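## Task

Toggle the switches at A1, A4, B3, B4, C1, C2, C3 and C4. The task fails if any switch on the panel is in the wrong state at the end. Row letters start at the row farthest from the robot and column numbers start at the robot's left; both are marked on the panel. A switch's lamp glows while the half of the rocker it sits on is pressed down. A switch only counts if it stays in its new state once the robot lets go.

## Robot and tools

Robot: two 7-joint Kinova Gen3 arms, left_arm and right_arm, each ending in a Robotiq 2F-85 two-finger gripper. The names are labels only, not sides of an image. left_arm's base sits at (-0.029, +0.380, 0) m and right_arm's at (-0.043, -0.347, 0) m, each turned slightly about z.

Scene frame: the origin is on the table top midway between the arms. +x points out over the table, away from the robot, +z points up, and left_arm is on the +y side. Every position is in metres in this frame, and every orientation is a quaternion in w, x, y, z order. For a gripper, +z runs along the fingers, away from the wrist, and the pads close along its y axis. The reported hand point (end_effector_position) is where the pads meet when shut. Closed fingertips reach about 19 mm past it, open ones about 6 mm. Closing also pushes the tips about 13 mm further out, so leave that much clearance above surfaces. The reported pose can differ from the true one, more so at long reach.

Row layout, used by both movement tools: one flat list of 18 numbers covering both arms. The first 9 are left_arm's: x, y, z, qw, qx, qy, qz, gripper position, gripper speed. The last 9 are the same for right_arm. The pose is an absolute target in the scene frame, not an offset. Gripper position runs from -1 to +1: +1 is fully open (85 mm), 0 is about 41 mm, the pads touch near -0.8, and -1 closes until blocked. Gripper speed also runs from -1 to +1, roughly 20, 85 and 150 mm/s at -1, 0 and +1. To leave a gripper alone, resend its previous two numbers; sending 0 is a real command. To keep an arm still, resend its last reported position and quaternion unchanged. To hold an orientation steady, send the same quaternion every time, not the slightly drifted one read back.

execute_actions(actions): a list of actions. Each action is a table of up to 15 rows, one row per 1/30 s control step. If there are fewer rows, the last row is held until all 15 steps have run, so each action lasts 0.5 s. An empty list only returns the state and images. A target more than 0.6 m from the gripper's current position along any of its own axes gets the action refused for both arms. If the first action fails this check, or any action is malformed, nothing runs. At each step the commanded pose is clipped to within 70 mm and 16 degrees of the measured pose, so long moves take several actions. When position and orientation conflict, position wins.

move(target, speed, blocking): target is one 18-number row as above. The arms follow straight-line paths to their targets and arrive together, taking between 0.5 and 10 s. speed is the top path speed in m/s, from 0.002 to 0.5, with 0.25 as the default; turning is capped at twice that value in rad/s. The paths do not avoid obstacles or the other arm, and they can overshoot or lag, especially near full stretch. A faster move, or a target placed deeper past a contact, presses harder. The finger numbers are applied at the start. The result adds a move: line giving how it ended (done, off_target, moving, held, fault) and any limits that applied. limits=paced means the target was clipped. limits=held means some steps were blocked, after which the arm may jump ahead quickly. The result also gives each gripper's distance to its target. With blocking=false, the result comes back after 0.5 s while the arm keeps moving. Call wait or stop before sending anything else.

wait(seconds): 0 to 10 s. It lets the scene run with the last commands held, and returns early if a running move finishes. stop(): brakes a running move; the arm needs some distance to stop, and the fingers keep moving. zoom_image(camera, region): camera is cam_high, cam_low, cam_left_wrist or cam_right_wrist; region is [x0, y0, x1, y1] in image pixels, no larger than 504x504, with the origin at top left. read_manual(section): returns only licence texts. finished_scene(scene): ends the current scene, given its number, and reports success. It cannot be undone, so call it only once every switch is correct and will stay that way.

Result lines: each arm's gripper position and quaternion, joint positions and torques, and the Hand target the controller is driving toward. position_measured_pct is about 50 - 50 x position: 0 means fully open, and about 90 means the pads have met. A reading that stops under 90 means the fingers are holding or blocked. Calls that ran actions also list step readings; HELD marks steps where an arm's command was held back. A pose unreachable line means the clearance check altered that arm's command. MOTOR HOT warns from 60 °C; at 75 °C the arm sags and an OVER-TEMPERATURE FAULT is reported.

Cameras: all four give 504x504 images, in the order cam_high, cam_low, cam_left_wrist, cam_right_wrist. Zoom in to read the panel labels and check which lamps are lit.

Things to avoid: the arms touching or pushing against each other; hard slams and fast impacts on the panel; and over-pressing. If a joint's contact torque reaches its load limit (49.6 N m for the big joints, 31.2 N m for the wrist joints), that arm freezes for 10 s and the rest of the call is skipped. Press each rocker half gently with a closed fingertip at modest speed, then lift clear so the switch stays where it was set. Joints brake together when a command reverses direction, so an arm may fall short of a far target; resend the remainder of the motion.

Each tool is called after "Call:" as name(argument=value, ...), one argument or row to a line, values as JSON.

## Session

Call:
execute_actions(
  actions=[],
)

Scene clock: 0.00 s.
left_arm: end_effector_position=(+0.4170, +0.3318, +0.1974) position_measured_pct=0.0 end_effector_quat_wxyz=(-0.002, +0.053, +0.999, -0.001) | right_arm: end_effector_position=(+0.3292, -0.2307, +0.1835) position_measured_pct=0.0 end_effector_quat_wxyz=(+0.053, +0.757, +0.645, -0.091)
Joint positions: left_arm=[-0.054  0.435 -0.001  1.661  0.003  1.05   1.514] | right_arm=[-0.753  0.468  0.531  1.77  -0.077  1.1   -0.473]
Joint velocities: left_arm=[-0. -0. -0. -0. -0.  0.  0.] | right_arm=[ 0.    -0.     0.001 -0.     0.001 -0.002  0.   ]
Joint torques (N m, as the joint torque sensors report them, + toward a larger angle): no reading
Motor temperatures (°C, as the motors report them): left_arm=[35 36 35 33 42 38 53] | right_arm=[43 39 31 37 36 41 40]
Hand target (left_arm): +0.417, +0.332, +0.197; -0.002, +0.053, +0.999, -0.001
Hand target (right_arm): +0.329, -0.231, +0.184; +0.053, +0.757, +0.645, -0.091

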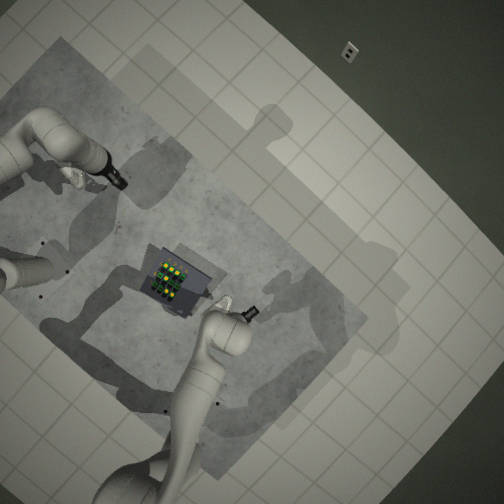

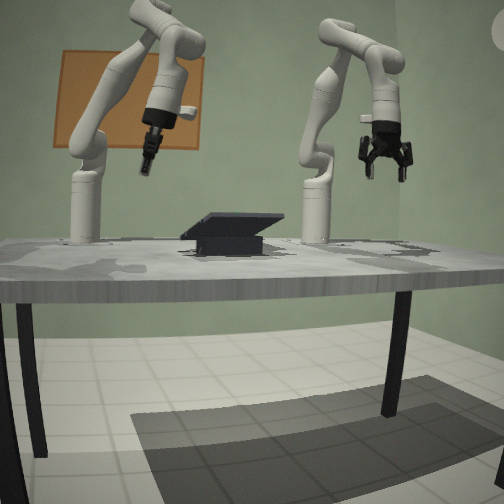

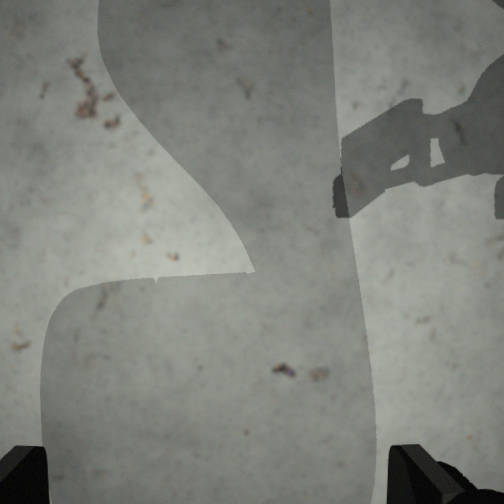

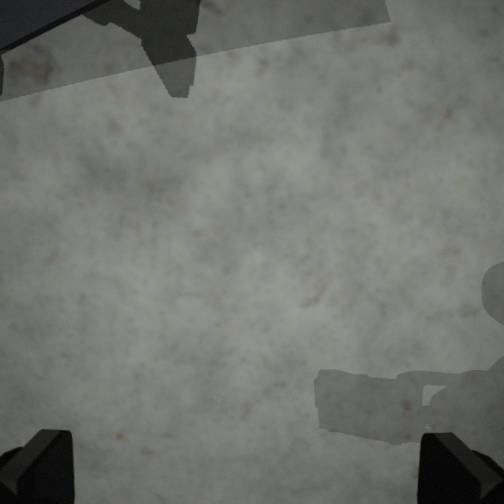

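Call:
zoom_image(
  camera="cam_high",
  region=[120, 230, 240, 330],
)

Region (120, 230, 240, 330) of cam_high's 504x504 image, scaled by 4.200, with more detail than that image has.

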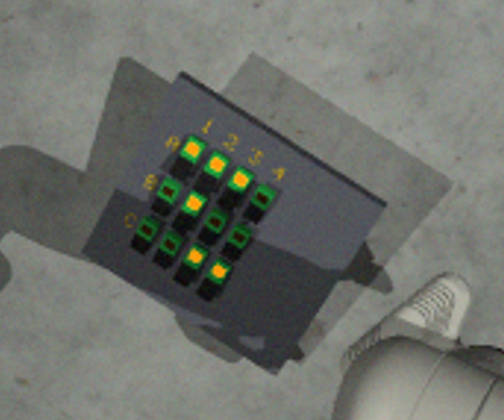

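Call:
move(
  target=[0.417,0.3318,0.1974,-0.002,0.053,0.999,-0.001,1,0, 0.22,0.03,0.28,0,1,0,0,-1,1],
  speed=0.4,
)

Scene clock: 3.00 s.
left_arm: end_effector_position=(+0.4170, +0.3318, +0.1974) position_measured_pct=0.0 end_effector_quat_wxyz=(-0.002, +0.053, +0.999, -0.001) | right_arm: end_effector_position=(+0.2196, +0.0291, +0.2801) position_measured_pct=91.7 end_effector_quat_wxyz=(-0.000, +1.000, -0.000, -0.000)
Joint positions: left_arm=[-0.054  0.435 -0.001  1.661  0.003  1.05   1.514] | right_arm=[-1.428  0.463  0.799  1.486 -0.337  1.334 -2.273]
Joint velocities: left_arm=[ 0.001  0.002 -0.    -0.     0.    -0.001  0.   ] | right_arm=[-0.006  0.003 -0.008 -0.001  0.004 -0.    -0.003]
Joint torques (N m, as the joint torque sensors report them, + toward a larger angle): left_arm=[ -0.31 -15.75   0.75  -8.18  -0.1    0.03   0.11] | right_arm=[ -0.43 -14.69   4.18  -7.79   0.     0.25   0.07]
Motor temperatures (°C, as the motors report them): left_arm=[35 36 35 33 42 38 53] | right_arm=[43 39 31 37 36 41 40]
Hand target (left_arm): +0.417, +0.332, +0.197; -0.002, +0.053, +0.999, -0.001
Hand target (right_arm): +0.219, +0.029, +0.280; -0.000, +1.000, +0.000, -0.000
Off the commanded pose (left_arm): 0.000 m, 0 deg.
Off the commanded pose (right_arm): 0.001 m, 0 deg.
move: done

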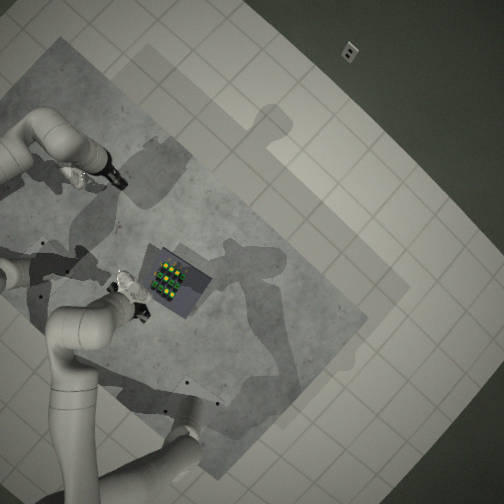

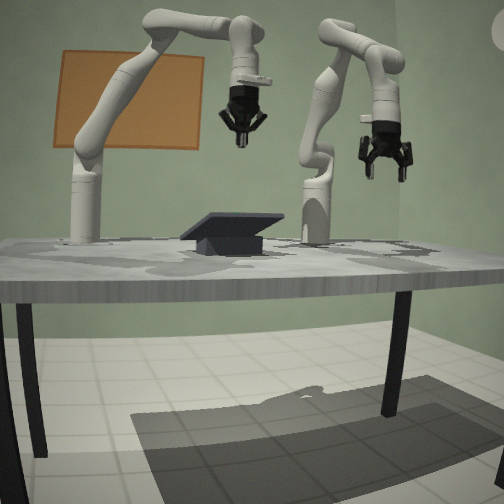

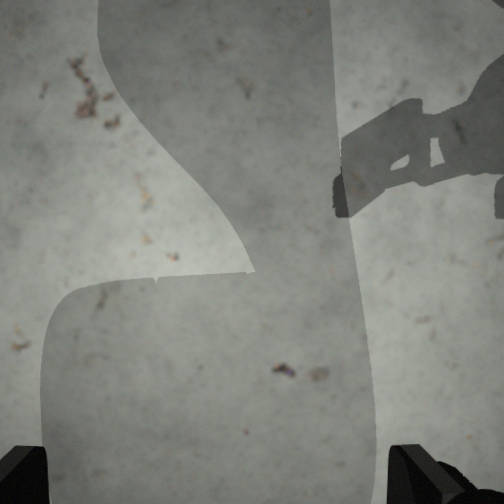

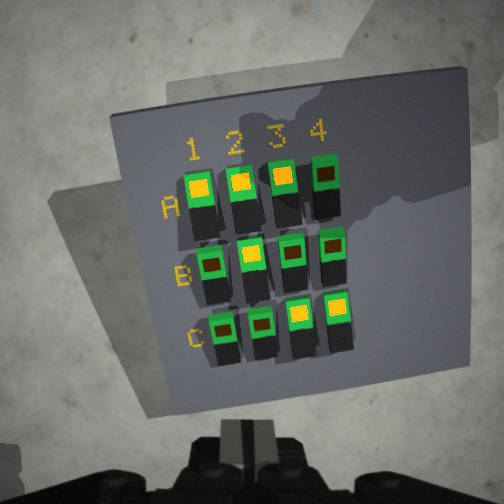

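Call:
move(
  target=[0.417,0.3318,0.1974,-0.002,0.053,0.999,-0.001,1,0, 0.24,0.004,0.16,0,0.9969,0.0785,0,-1,1],
  speed=0.3,
)

Scene clock: 4.77 s.
left_arm: end_effector_position=(+0.4170, +0.3318, +0.1974) position_measured_pct=0.0 end_effector_quat_wxyz=(-0.002, +0.053, +0.999, -0.001) | right_arm: end_effector_position=(+0.2399, +0.0046, +0.1601) position_measured_pct=91.7 end_effector_quat_wxyz=(-0.000, +0.997, +0.079, +0.000)
Joint positions: left_arm=[-0.054  0.435 -0.001  1.661  0.003  1.05   1.514] | right_arm=[-1.308  0.572  0.697  1.734 -0.428  0.993 -1.961]
Joint velocities: left_arm=[-0.  0. -0.  0.  0. -0.  0.] | right_arm=[ 0.002  0.002  0.001  0.    -0.001  0.001  0.001]
Joint torques (N m, as the joint torque sensors report them, + toward a larger angle): left_arm=[ -0.34 -15.96   0.74  -8.13  -0.05   0.08   0.19] | right_arm=[ -0.68 -15.73   3.52  -6.45  -0.24   0.16   0.05]
Motor temperatures (°C, as the motors report them): left_arm=[35 36 35 33 42 38 53] | right_arm=[43 39 31 37 36 41 40]
Hand target (left_arm): +0.417, +0.332, +0.197; -0.002, +0.053, +0.999, -0.001
Hand target (right_arm): +0.240, +0.005, +0.160; -0.000, +0.997, +0.079, -0.000
Off the commanded pose (left_arm): 0.000 m, 0 deg.
Off the commanded pose (right_arm): 0.001 m, 0 deg.
move: done

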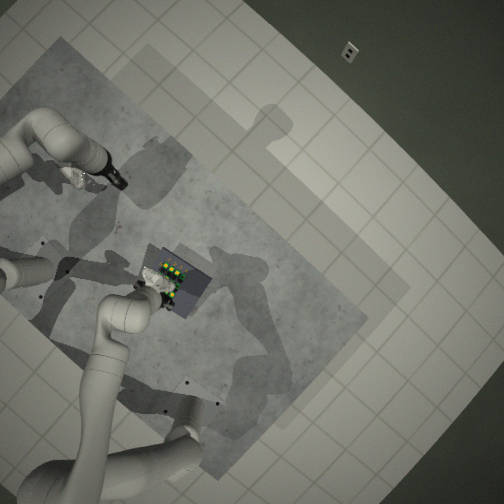

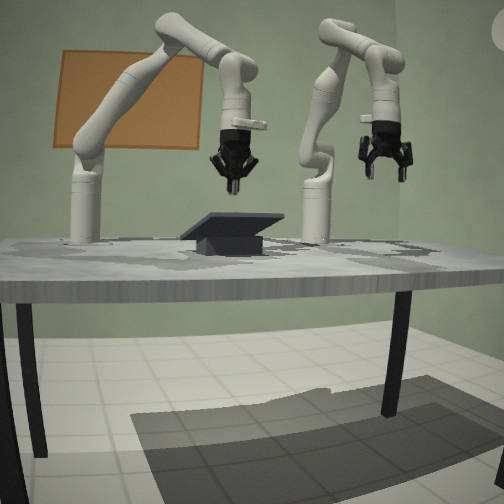

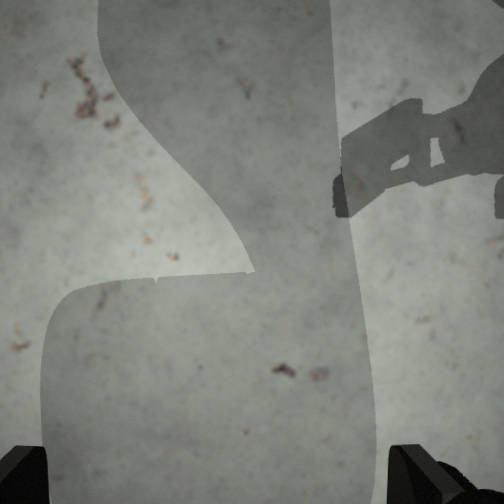

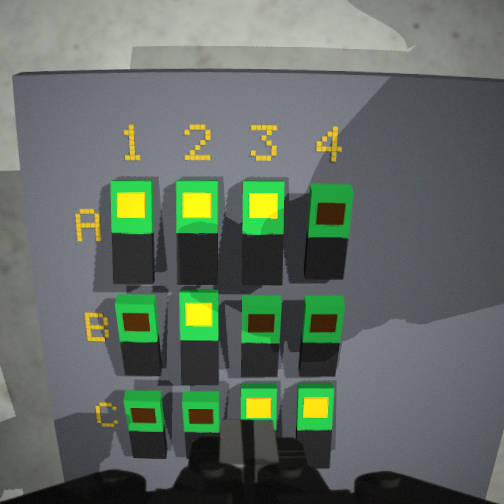

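Call:
move(
  target=[0.417,0.3318,0.1974,-0.002,0.053,0.999,-0.001,1,0, 0.2608,0.0037,0.115,0,0.9969,0.0785,0,-1,1],
  speed=0.2,
)

Call:
zoom_image(
  camera="cam_low",
  region=[170, 170, 300, 260],
)

Scene clock: 6.37 s.
left_arm: end_effector_position=(+0.4170, +0.3318, +0.1974) position_measured_pct=0.0 end_effector_quat_wxyz=(-0.002, +0.053, +0.999, -0.001) | right_arm: end_effector_position=(+0.2606, +0.0042, +0.1153) position_measured_pct=91.7 end_effector_quat_wxyz=(-0.000, +0.997, +0.079, +0.000)
Joint positions: left_arm=[-0.054  0.435 -0.001  1.661  0.003  1.05   1.514] | right_arm=[-1.227  0.662  0.646  1.744 -0.492  0.902 -1.881]
Joint velocities: left_arm=[ 0.    -0.001 -0.    -0.001  0.    -0.    -0.   ] | right_arm=[ 0.006  0.006  0.002 -0.    -0.001  0.     0.001]
Joint torques (N m, as the joint torque sensors report them, + toward a larger angle): left_arm=[ -0.35 -15.96   0.83  -8.24   0.     0.14   0.11] | right_arm=[ -0.4  -16.9    3.78  -5.72  -0.2    0.13   0.  ]
Motor temperatures (°C, as the motors report them): left_arm=[35 37 35 33 42 38 53] | right_arm=[43 39 31 37 36 41 40]
Hand target (left_arm): +0.417, +0.332, +0.197; -0.002, +0.053, +0.999, -0.001
Hand target (right_arm): +0.261, +0.004, +0.115; -0.000, +0.997, +0.079, +0.000
Off the commanded pose (left_arm): 0.000 m, 0 deg.
Off the commanded pose (right_arm): 0.001 m, 0 deg.
move: done

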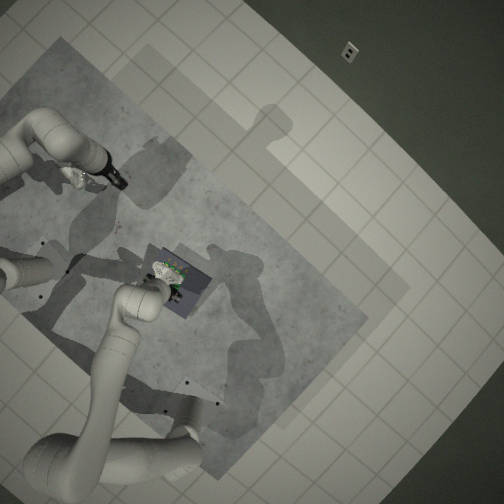

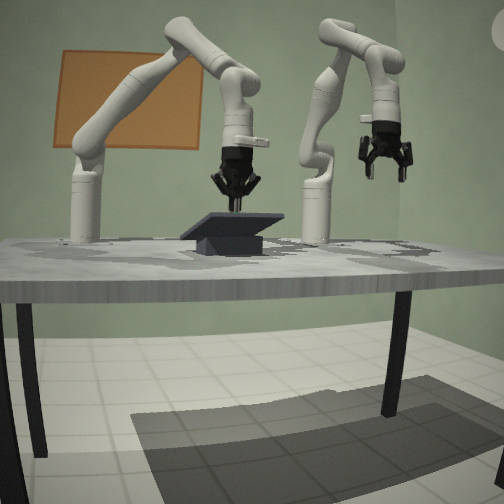

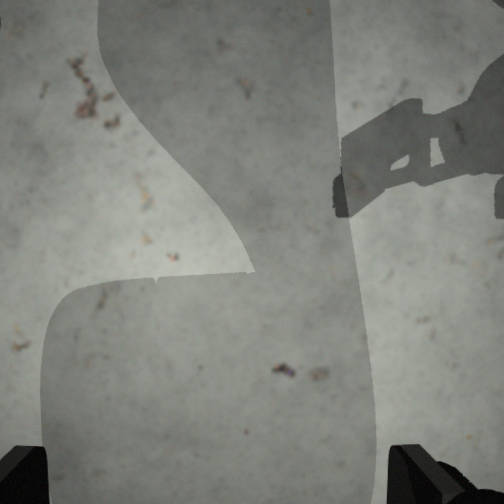

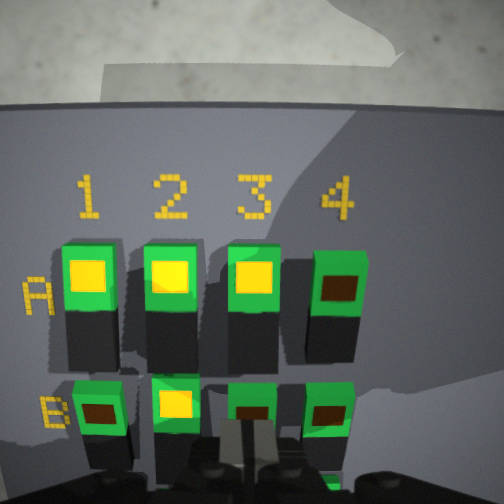

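Region (170, 170, 300, 260) of cam_low's 504x504 image, scaled by 3.877, with more detail than that image has; it fills the top 349 rows of this view, and the rest is white.

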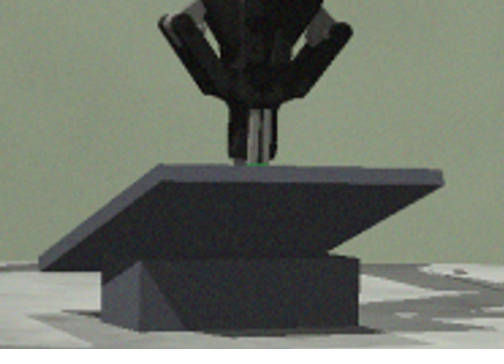

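Call:
move(
  target=[0.417,0.3318,0.1974,-0.002,0.053,0.999,-0.001,1,0, 0.261,0.0025,0.099,0,0.9969,0.0785,0,-1,1],
  speed=0.03,
)

Scene clock: 7.30 s.
left_arm: end_effector_position=(+0.4170, +0.3318, +0.1974) position_measured_pct=0.0 end_effector_quat_wxyz=(-0.002, +0.053, +0.999, -0.001) | right_arm: end_effector_position=(+0.2610, +0.0027, +0.0991) position_measured_pct=91.7 end_effector_quat_wxyz=(-0.000, +0.997, +0.079, +0.000)
Joint positions: left_arm=[-0.054  0.435 -0.001  1.661  0.003  1.05   1.514] | right_arm=[-1.213  0.686  0.628  1.763 -0.513  0.861 -1.861]
Joint velocities: left_arm=[-0.    -0.     0.001 -0.001 -0.     0.     0.   ] | right_arm=[ 0.001  0.002  0.     0.     0.    -0.     0.   ]
Joint torques (N m, as the joint torque sensors report them, + toward a larger angle): left_arm=[ -0.21 -15.88   0.7   -8.22  -0.01   0.08   0.09] | right_arm=[ -0.47 -17.51   4.02  -5.61  -0.18   0.27   0.11]
Motor temperatures (°C, as the motors report them): left_arm=[35 37 35 33 42 38 53] | right_arm=[43 39 31 37 36 41 40]
Hand target (left_arm): +0.417, +0.332, +0.197; -0.002, +0.053, +0.999, -0.001
Hand target (right_arm): +0.261, +0.003, +0.099; -0.000, +0.997, +0.079, -0.000
Off the commanded pose (left_arm): 0.000 m, 0 deg.
Off the commanded pose (right_arm): 0.000 m, 0 deg.
move: done

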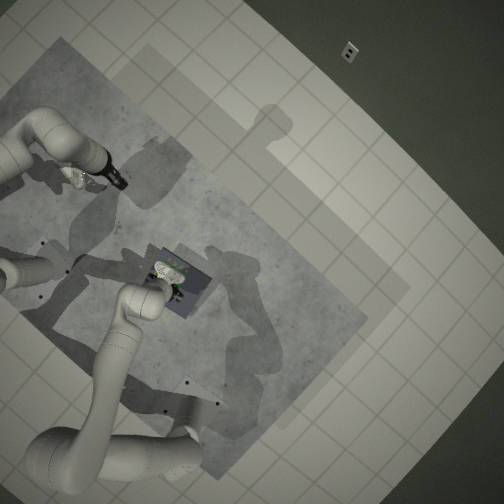

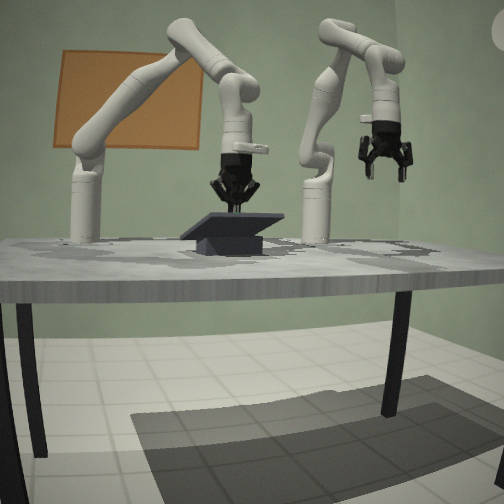

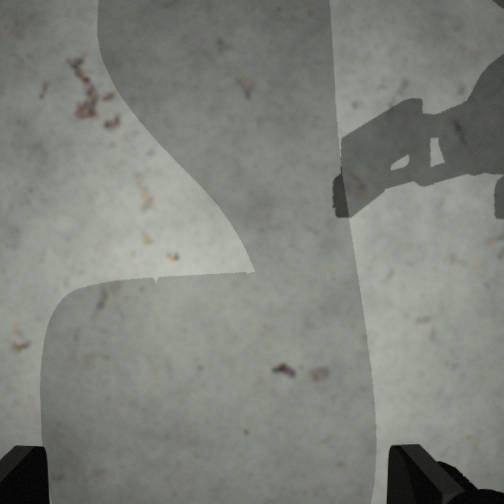

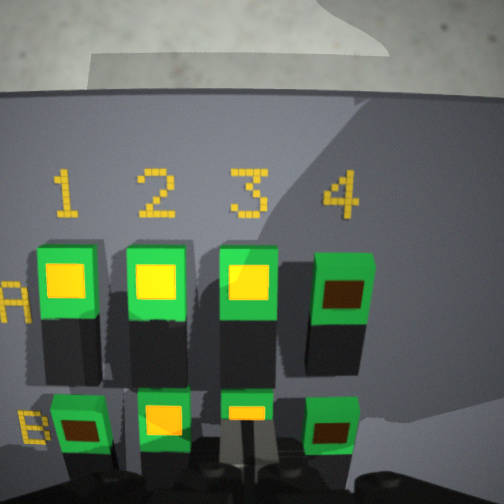

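Call:
move(
  target=[0.417,0.3318,0.1974,-0.002,0.053,0.999,-0.001,1,0, 0.261,0.0025,0.110,0,0.9969,0.0785,0,-1,1],
  speed=0.1,
)

Call:
move(
  target=[0.417,0.3318,0.1974,-0.002,0.053,0.999,-0.001,1,0, 0.2644,-0.0192,0.110,0,0.9969,0.0785,0,-1,1],
  speed=0.1,
)

Call:
move(
  target=[0.417,0.3318,0.1974,-0.002,0.053,0.999,-0.001,1,0, 0.2644,-0.0192,0.099,0,0.9969,0.0785,0,-1,1],
  speed=0.04,
)

Call:
move(
  target=[0.417,0.3318,0.1974,-0.002,0.053,0.999,-0.001,1,0, 0.2644,-0.0192,0.128,0,0.9969,0.0785,0,-1,1],
  speed=0.1,
)

Call:
move(
  target=[0.417,0.3318,0.1974,-0.002,0.053,0.999,-0.001,1,0, 0.3016,-0.0133,0.128,0,0.9969,0.0785,0,-1,1],
  speed=0.1,
)

Scene clock: 8.60 s.
left_arm: end_effector_position=(+0.4170, +0.3318, +0.1974) position_measured_pct=0.0 end_effector_quat_wxyz=(-0.002, +0.053, +0.999, -0.001) | right_arm: end_effector_position=(+0.2610, +0.0024, +0.1100) position_measured_pct=91.7 end_effector_quat_wxyz=(+0.000, +0.997, +0.078, -0.000)
Joint positions: left_arm=[-0.054  0.435 -0.001  1.661  0.003  1.05   1.514] | right_arm=[-1.221  0.669  0.641  1.753 -0.498  0.888 -1.873]
Joint velocities: left_arm=[ 0.     0.001  0.     0.001  0.     0.    -0.   ] | right_arm=[-0.001 -0.001  0.001 -0.     0.    -0.    -0.   ]
Joint torques (N m, as the joint torque sensors report them, + toward a larger angle): left_arm=[ -0.3  -15.8    0.84  -8.32  -0.02  -0.02   0.15] | right_arm=[ -0.35 -16.87   3.88  -5.78  -0.14   0.15   0.17]
Motor temperatures (°C, as the motors report them): left_arm=[35 37 35 33 42 38 53] | right_arm=[43 39 31 37 36 41 40]
Hand target (left_arm): +0.417, +0.332, +0.197; -0.002, +0.053, +0.999, -0.001
Hand target (right_arm): +0.261, +0.002, +0.110; +0.000, +0.997, +0.078, +0.000
Off the commanded pose (left_arm): 0.000 m, 0 deg.
Off the commanded pose (right_arm): 0.000 m, 0 deg.
move: done

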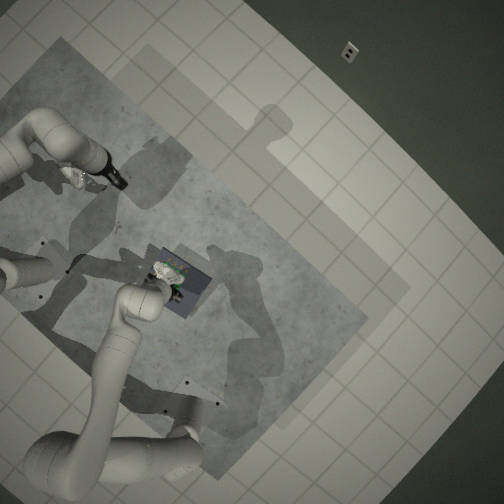

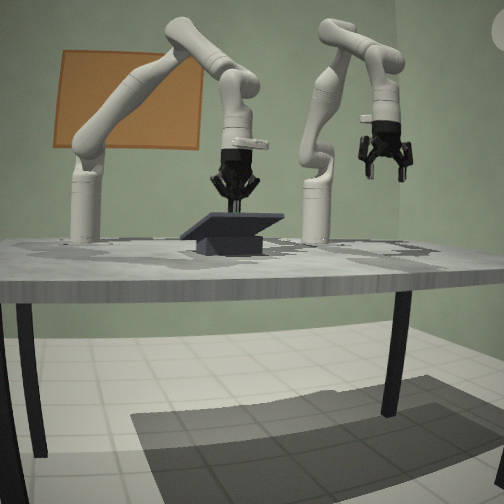

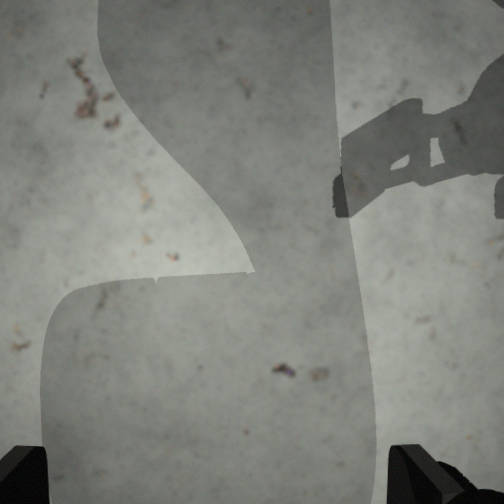

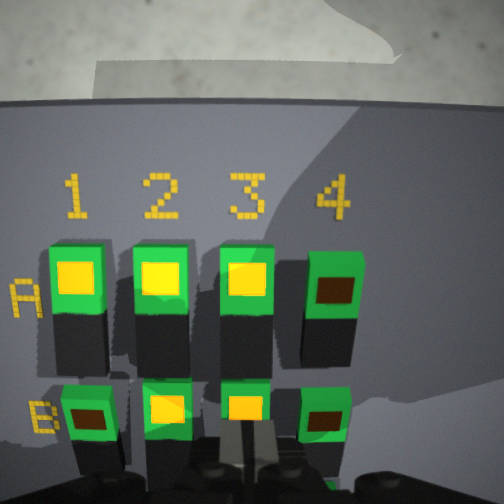

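Scene clock: 9.30 s.
left_arm: end_effector_position=(+0.4170, +0.3318, +0.1974) position_measured_pct=0.0 end_effector_quat_wxyz=(-0.002, +0.053, +0.999, -0.001) | right_arm: end_effector_position=(+0.2644, -0.0191, +0.1099) position_measured_pct=91.7 end_effector_quat_wxyz=(+0.000, +0.997, +0.079, -0.000)
Joint positions: left_arm=[-0.054  0.435 -0.001  1.661  0.003  1.05   1.514] | right_arm=[-1.196  0.644  0.642  1.801 -0.494  0.862 -1.831]
Joint velocities: left_arm=[ 0.     0.001  0.    -0.001  0.    -0.    -0.001] | right_arm=[ 0.001 -0.002  0.001  0.001 -0.003  0.001  0.001]
Joint torques (N m, as the joint torque sensors report them, + toward a larger angle): left_arm=[ -0.28 -15.88   0.69  -8.25  -0.02   0.02   0.12] | right_arm=[ -0.08 -16.24   3.92  -5.55  -0.22   0.16   0.13]
Motor temperatures (°C, as the motors report them): left_arm=[35 37 35 33 42 38 53] | right_arm=[43 39 31 37 36 41 40]
Hand target (left_arm): +0.417, +0.332, +0.197; -0.002, +0.053, +0.999, -0.001
Hand target (right_arm): +0.264, -0.019, +0.110; -0.000, +0.997, +0.079, -0.000
Off the commanded pose (left_arm): 0.000 m, 0 deg.
Off the commanded pose (right_arm): 0.000 m, 0 deg.
move: done

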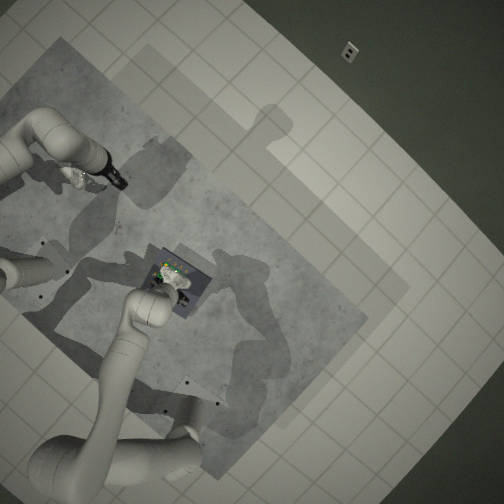

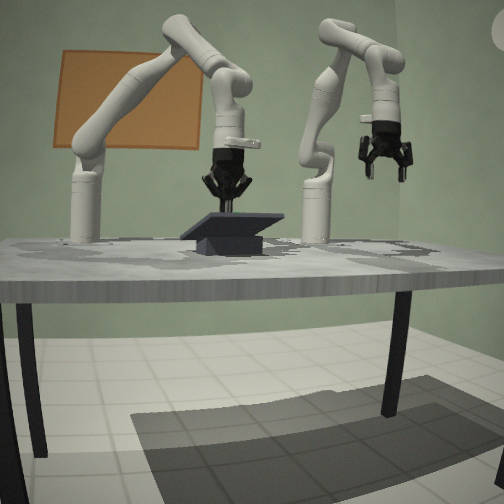

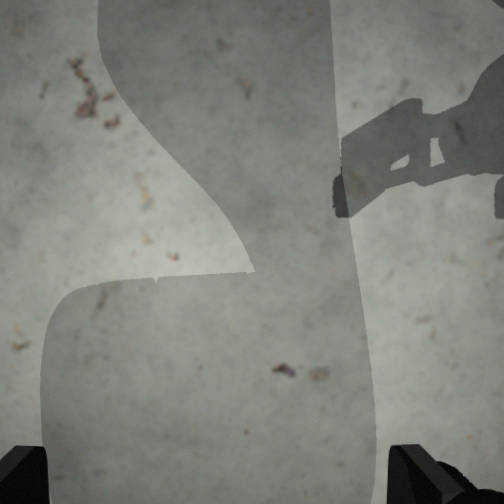

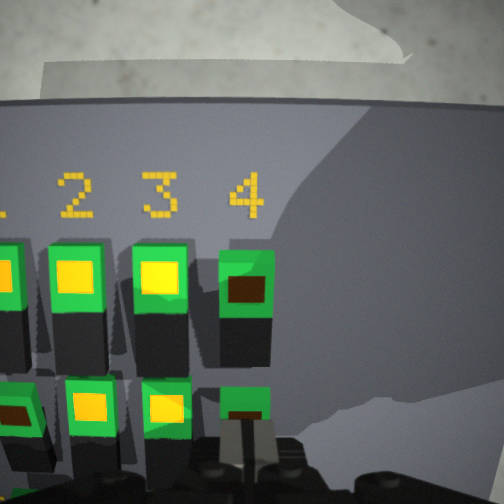

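Scene clock: 10.00 s.
left_arm: end_effector_position=(+0.4170, +0.3318, +0.1974) position_measured_pct=0.0 end_effector_quat_wxyz=(-0.002, +0.053, +0.999, -0.001) | right_arm: end_effector_position=(+0.2644, -0.0190, +0.0992) position_measured_pct=91.7 end_effector_quat_wxyz=(-0.000, +0.997, +0.079, +0.000)
Joint positions: left_arm=[-0.054  0.435 -0.001  1.661  0.003  1.05   1.514] | right_arm=[-1.186  0.661  0.628  1.812 -0.509  0.835 -1.819]
Joint velocities: left_arm=[ 0.    -0.001 -0.     0.    -0.     0.    -0.   ] | right_arm=[ 0.001  0.003  0.     0.001 -0.001  0.    -0.   ]
Joint torques (N m, as the joint torque sensors report them, + toward a larger angle): left_arm=[ -0.42 -16.04   0.7   -8.25   0.02   0.04   0.03] | right_arm=[ -0.36 -16.6    3.76  -5.28  -0.17   0.19   0.18]
Motor temperatures (°C, as the motors report them): left_arm=[35 37 35 33 42 38 53] | right_arm=[43 39 31 37 36 41 40]
Hand target (left_arm): +0.417, +0.332, +0.197; -0.002, +0.053, +0.999, -0.001
Hand target (right_arm): +0.264, -0.019, +0.099; -0.000, +0.997, +0.079, +0.000
Off the commanded pose (left_arm): 0.000 m, 0 deg.
Off the commanded pose (right_arm): 0.000 m, 0 deg.
move: done

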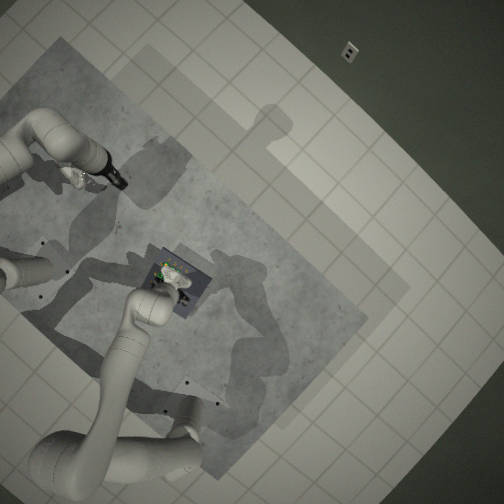

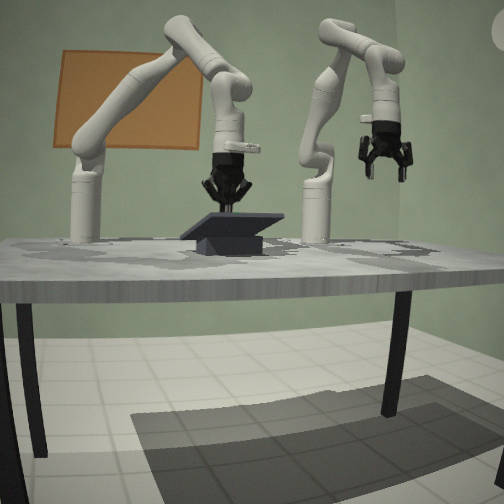

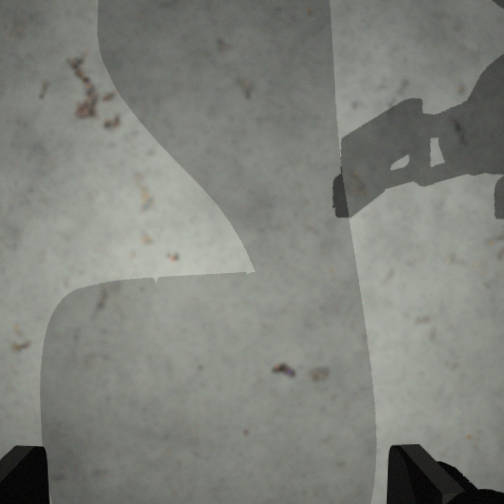

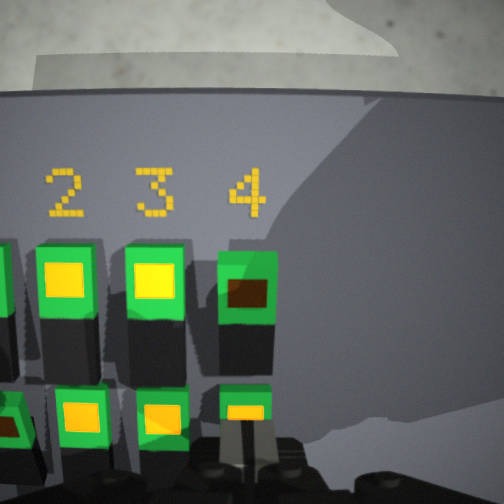

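Scene clock: 10.70 s.
left_arm: end_effector_position=(+0.4170, +0.3318, +0.1974) position_measured_pct=0.0 end_effector_quat_wxyz=(-0.002, +0.053, +0.999, -0.001) | right_arm: end_effector_position=(+0.2645, -0.0195, +0.1279) position_measured_pct=91.7 end_effector_quat_wxyz=(+0.000, +0.997, +0.078, -0.000)
Joint positions: left_arm=[-0.054  0.435 -0.001  1.661  0.003  1.05   1.514] | right_arm=[-1.21   0.616  0.664  1.782 -0.468  0.907 -1.852]
Joint velocities: left_arm=[-0.     0.001  0.001 -0.     0.001  0.    -0.   ] | right_arm=[-0.003 -0.003 -0.    -0.001 -0.001 -0.    -0.   ]
Joint torques (N m, as the joint torque sensors report them, + toward a larger angle): left_arm=[ -0.4  -15.83   0.87  -8.37  -0.06   0.05   0.21] | right_arm=[ -0.5  -16.05   3.93  -5.95  -0.16   0.21   0.05]
Motor temperatures (°C, as the motors report them): left_arm=[35 37 35 33 42 38 53] | right_arm=[43 39 31 37 36 41 40]
Hand target (left_arm): +0.417, +0.332, +0.197; -0.002, +0.053, +0.999, -0.001
Hand target (right_arm): +0.264, -0.019, +0.128; +0.000, +0.997, +0.078, +0.000
Off the commanded pose (left_arm): 0.000 m, 0 deg.
Off the commanded pose (right_arm): 0.000 m, 0 deg.
move: done

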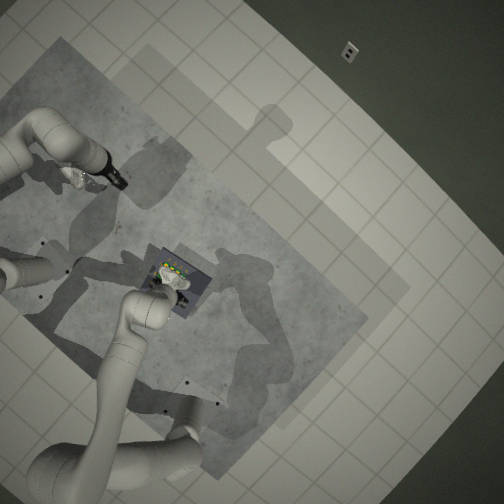

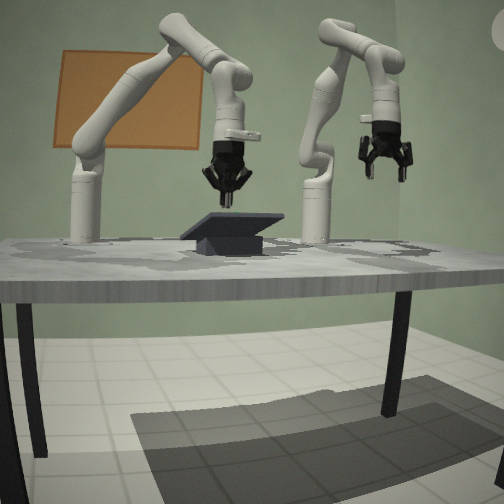

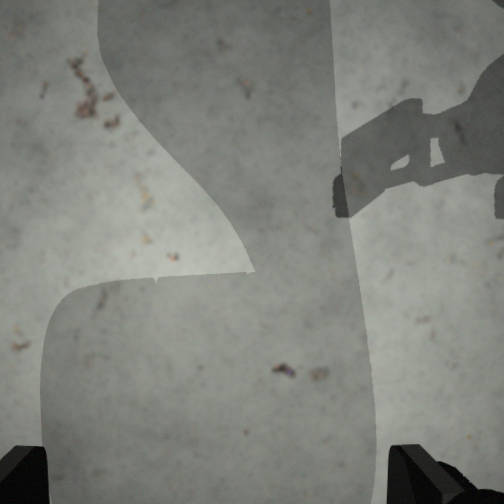

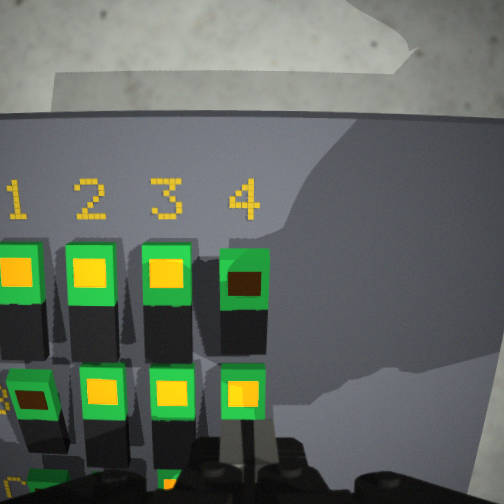

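Scene clock: 11.43 s.
left_arm: end_effector_position=(+0.4170, +0.3318, +0.1974) position_measured_pct=0.0 end_effector_quat_wxyz=(-0.002, +0.053, +0.999, -0.001) | right_arm: end_effector_position=(+0.3014, -0.0129, +0.1283) position_measured_pct=91.7 end_effector_quat_wxyz=(-0.000, +0.997, +0.079, +0.000)
Joint positions: left_arm=[-0.054  0.435 -0.001  1.661  0.003  1.05   1.514] | right_arm=[-1.131  0.67   0.652  1.674 -0.478  0.962 -1.815]
Joint velocities: left_arm=[-0.     0.001  0.001 -0.001  0.    -0.001 -0.   ] | right_arm=[ 0.005  0.005  0.003 -0.001 -0.002  0.     0.001]
Joint torques (N m, as the joint torque sensors report them, + toward a larger angle): left_arm=[ -0.34 -15.91   0.78  -8.2    0.     0.1    0.08] | right_arm=[ -0.72 -17.71   4.03  -6.    -0.29   0.34  -0.03]
Motor temperatures (°C, as the motors report them): left_arm=[35 37 35 33 42 38 53] | right_arm=[43 39 31 37 36 41 40]
Hand target (left_arm): +0.417, +0.332, +0.197; -0.002, +0.053, +0.999, -0.001
Hand target (right_arm): +0.302, -0.013, +0.128; +0.000, +0.997, +0.078, +0.000
Off the commanded pose (left_arm): 0.000 m, 0 deg.
Off the commanded pose (right_arm): 0.001 m, 0 deg.
move: done

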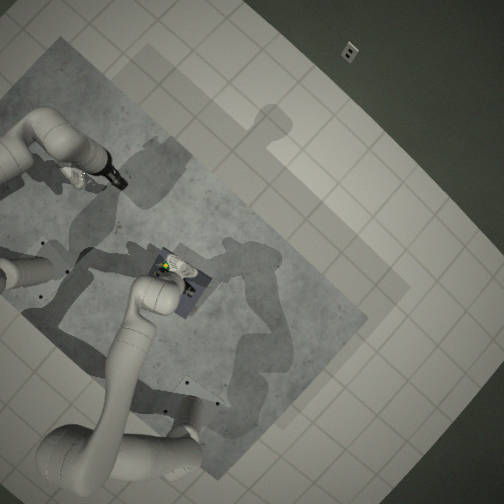

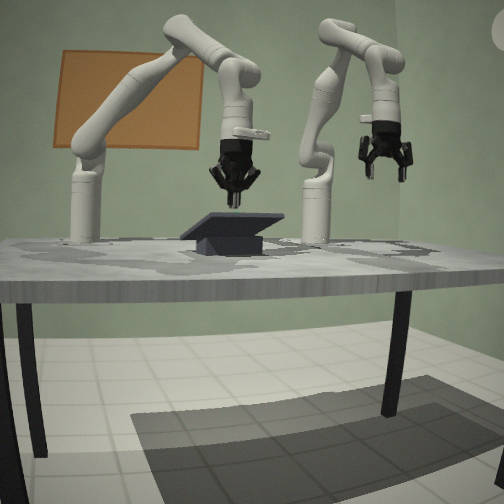

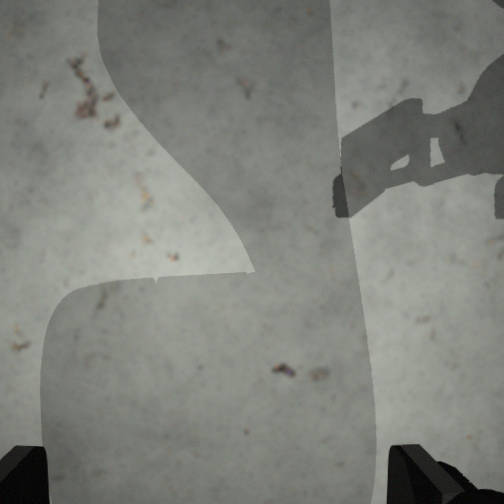

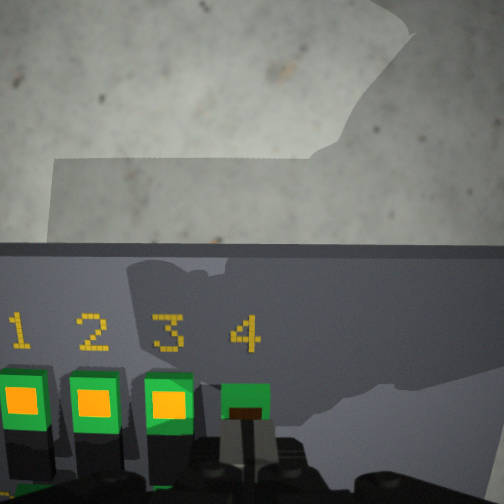

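Call:
move(
  target=[0.417,0.3318,0.1974,-0.002,0.053,0.999,-0.001,1,0, 0.3016,-0.0128,0.113,0,0.9969,0.0785,0,-1,1],
  speed=0.04,
)

Scene clock: 12.43 s.
left_arm: end_effector_position=(+0.4170, +0.3318, +0.1974) position_measured_pct=0.0 end_effector_quat_wxyz=(-0.002, +0.053, +0.999, -0.001) | right_arm: end_effector_position=(+0.3016, -0.0127, +0.1131) position_measured_pct=91.7 end_effector_quat_wxyz=(-0.000, +0.997, +0.079, +0.000)
Joint positions: left_arm=[-0.054  0.435 -0.001  1.661  0.003  1.05   1.514] | right_arm=[-1.121  0.693  0.637  1.689 -0.495  0.926 -1.801]
Joint velocities: left_arm=[-0.    -0.001  0.001 -0.    -0.     0.001  0.   ] | right_arm=[ 0.001  0.002 -0.     0.     0.    -0.    -0.   ]
Joint torques (N m, as the joint torque sensors report them, + toward a larger angle): left_arm=[ -0.28 -15.84   0.88  -8.31  -0.01  -0.02   0.05] | right_arm=[ -0.59 -17.85   4.05  -5.93  -0.08   0.21   0.17]
Motor temperatures (°C, as the motors report them): left_arm=[35 37 35 33 42 38 53] | right_arm=[43 39 31 37 36 41 40]
Hand target (left_arm): +0.417, +0.332, +0.197; -0.002, +0.053, +0.999, -0.001
Hand target (right_arm): +0.302, -0.013, +0.113; -0.000, +0.997, +0.079, -0.000
Off the commanded pose (left_arm): 0.000 m, 0 deg.
Off the commanded pose (right_arm): 0.000 m, 0 deg.
move: done

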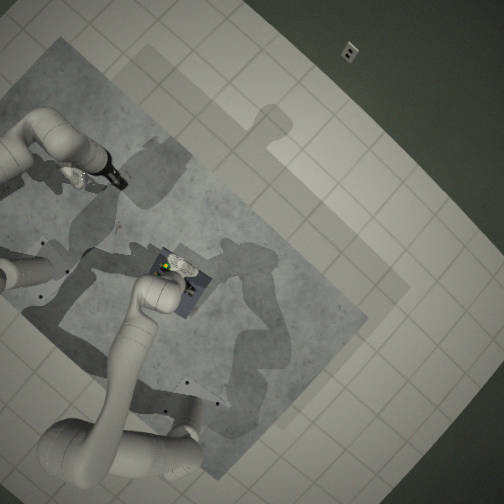

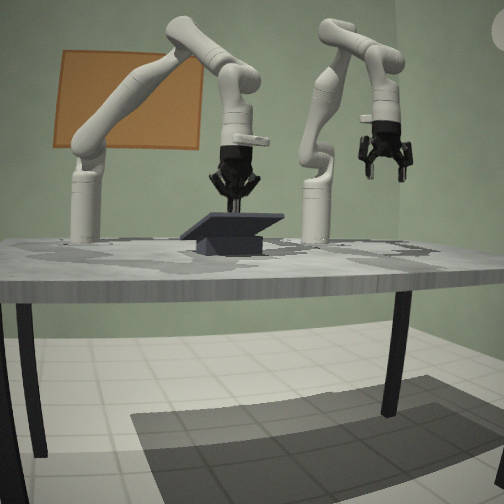

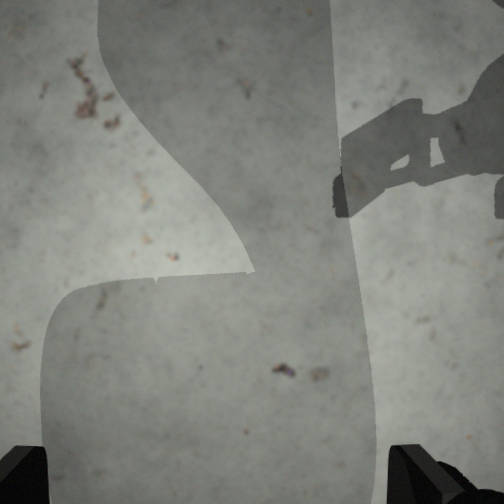

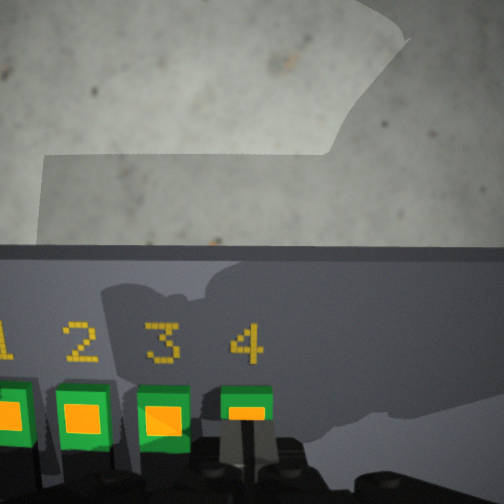

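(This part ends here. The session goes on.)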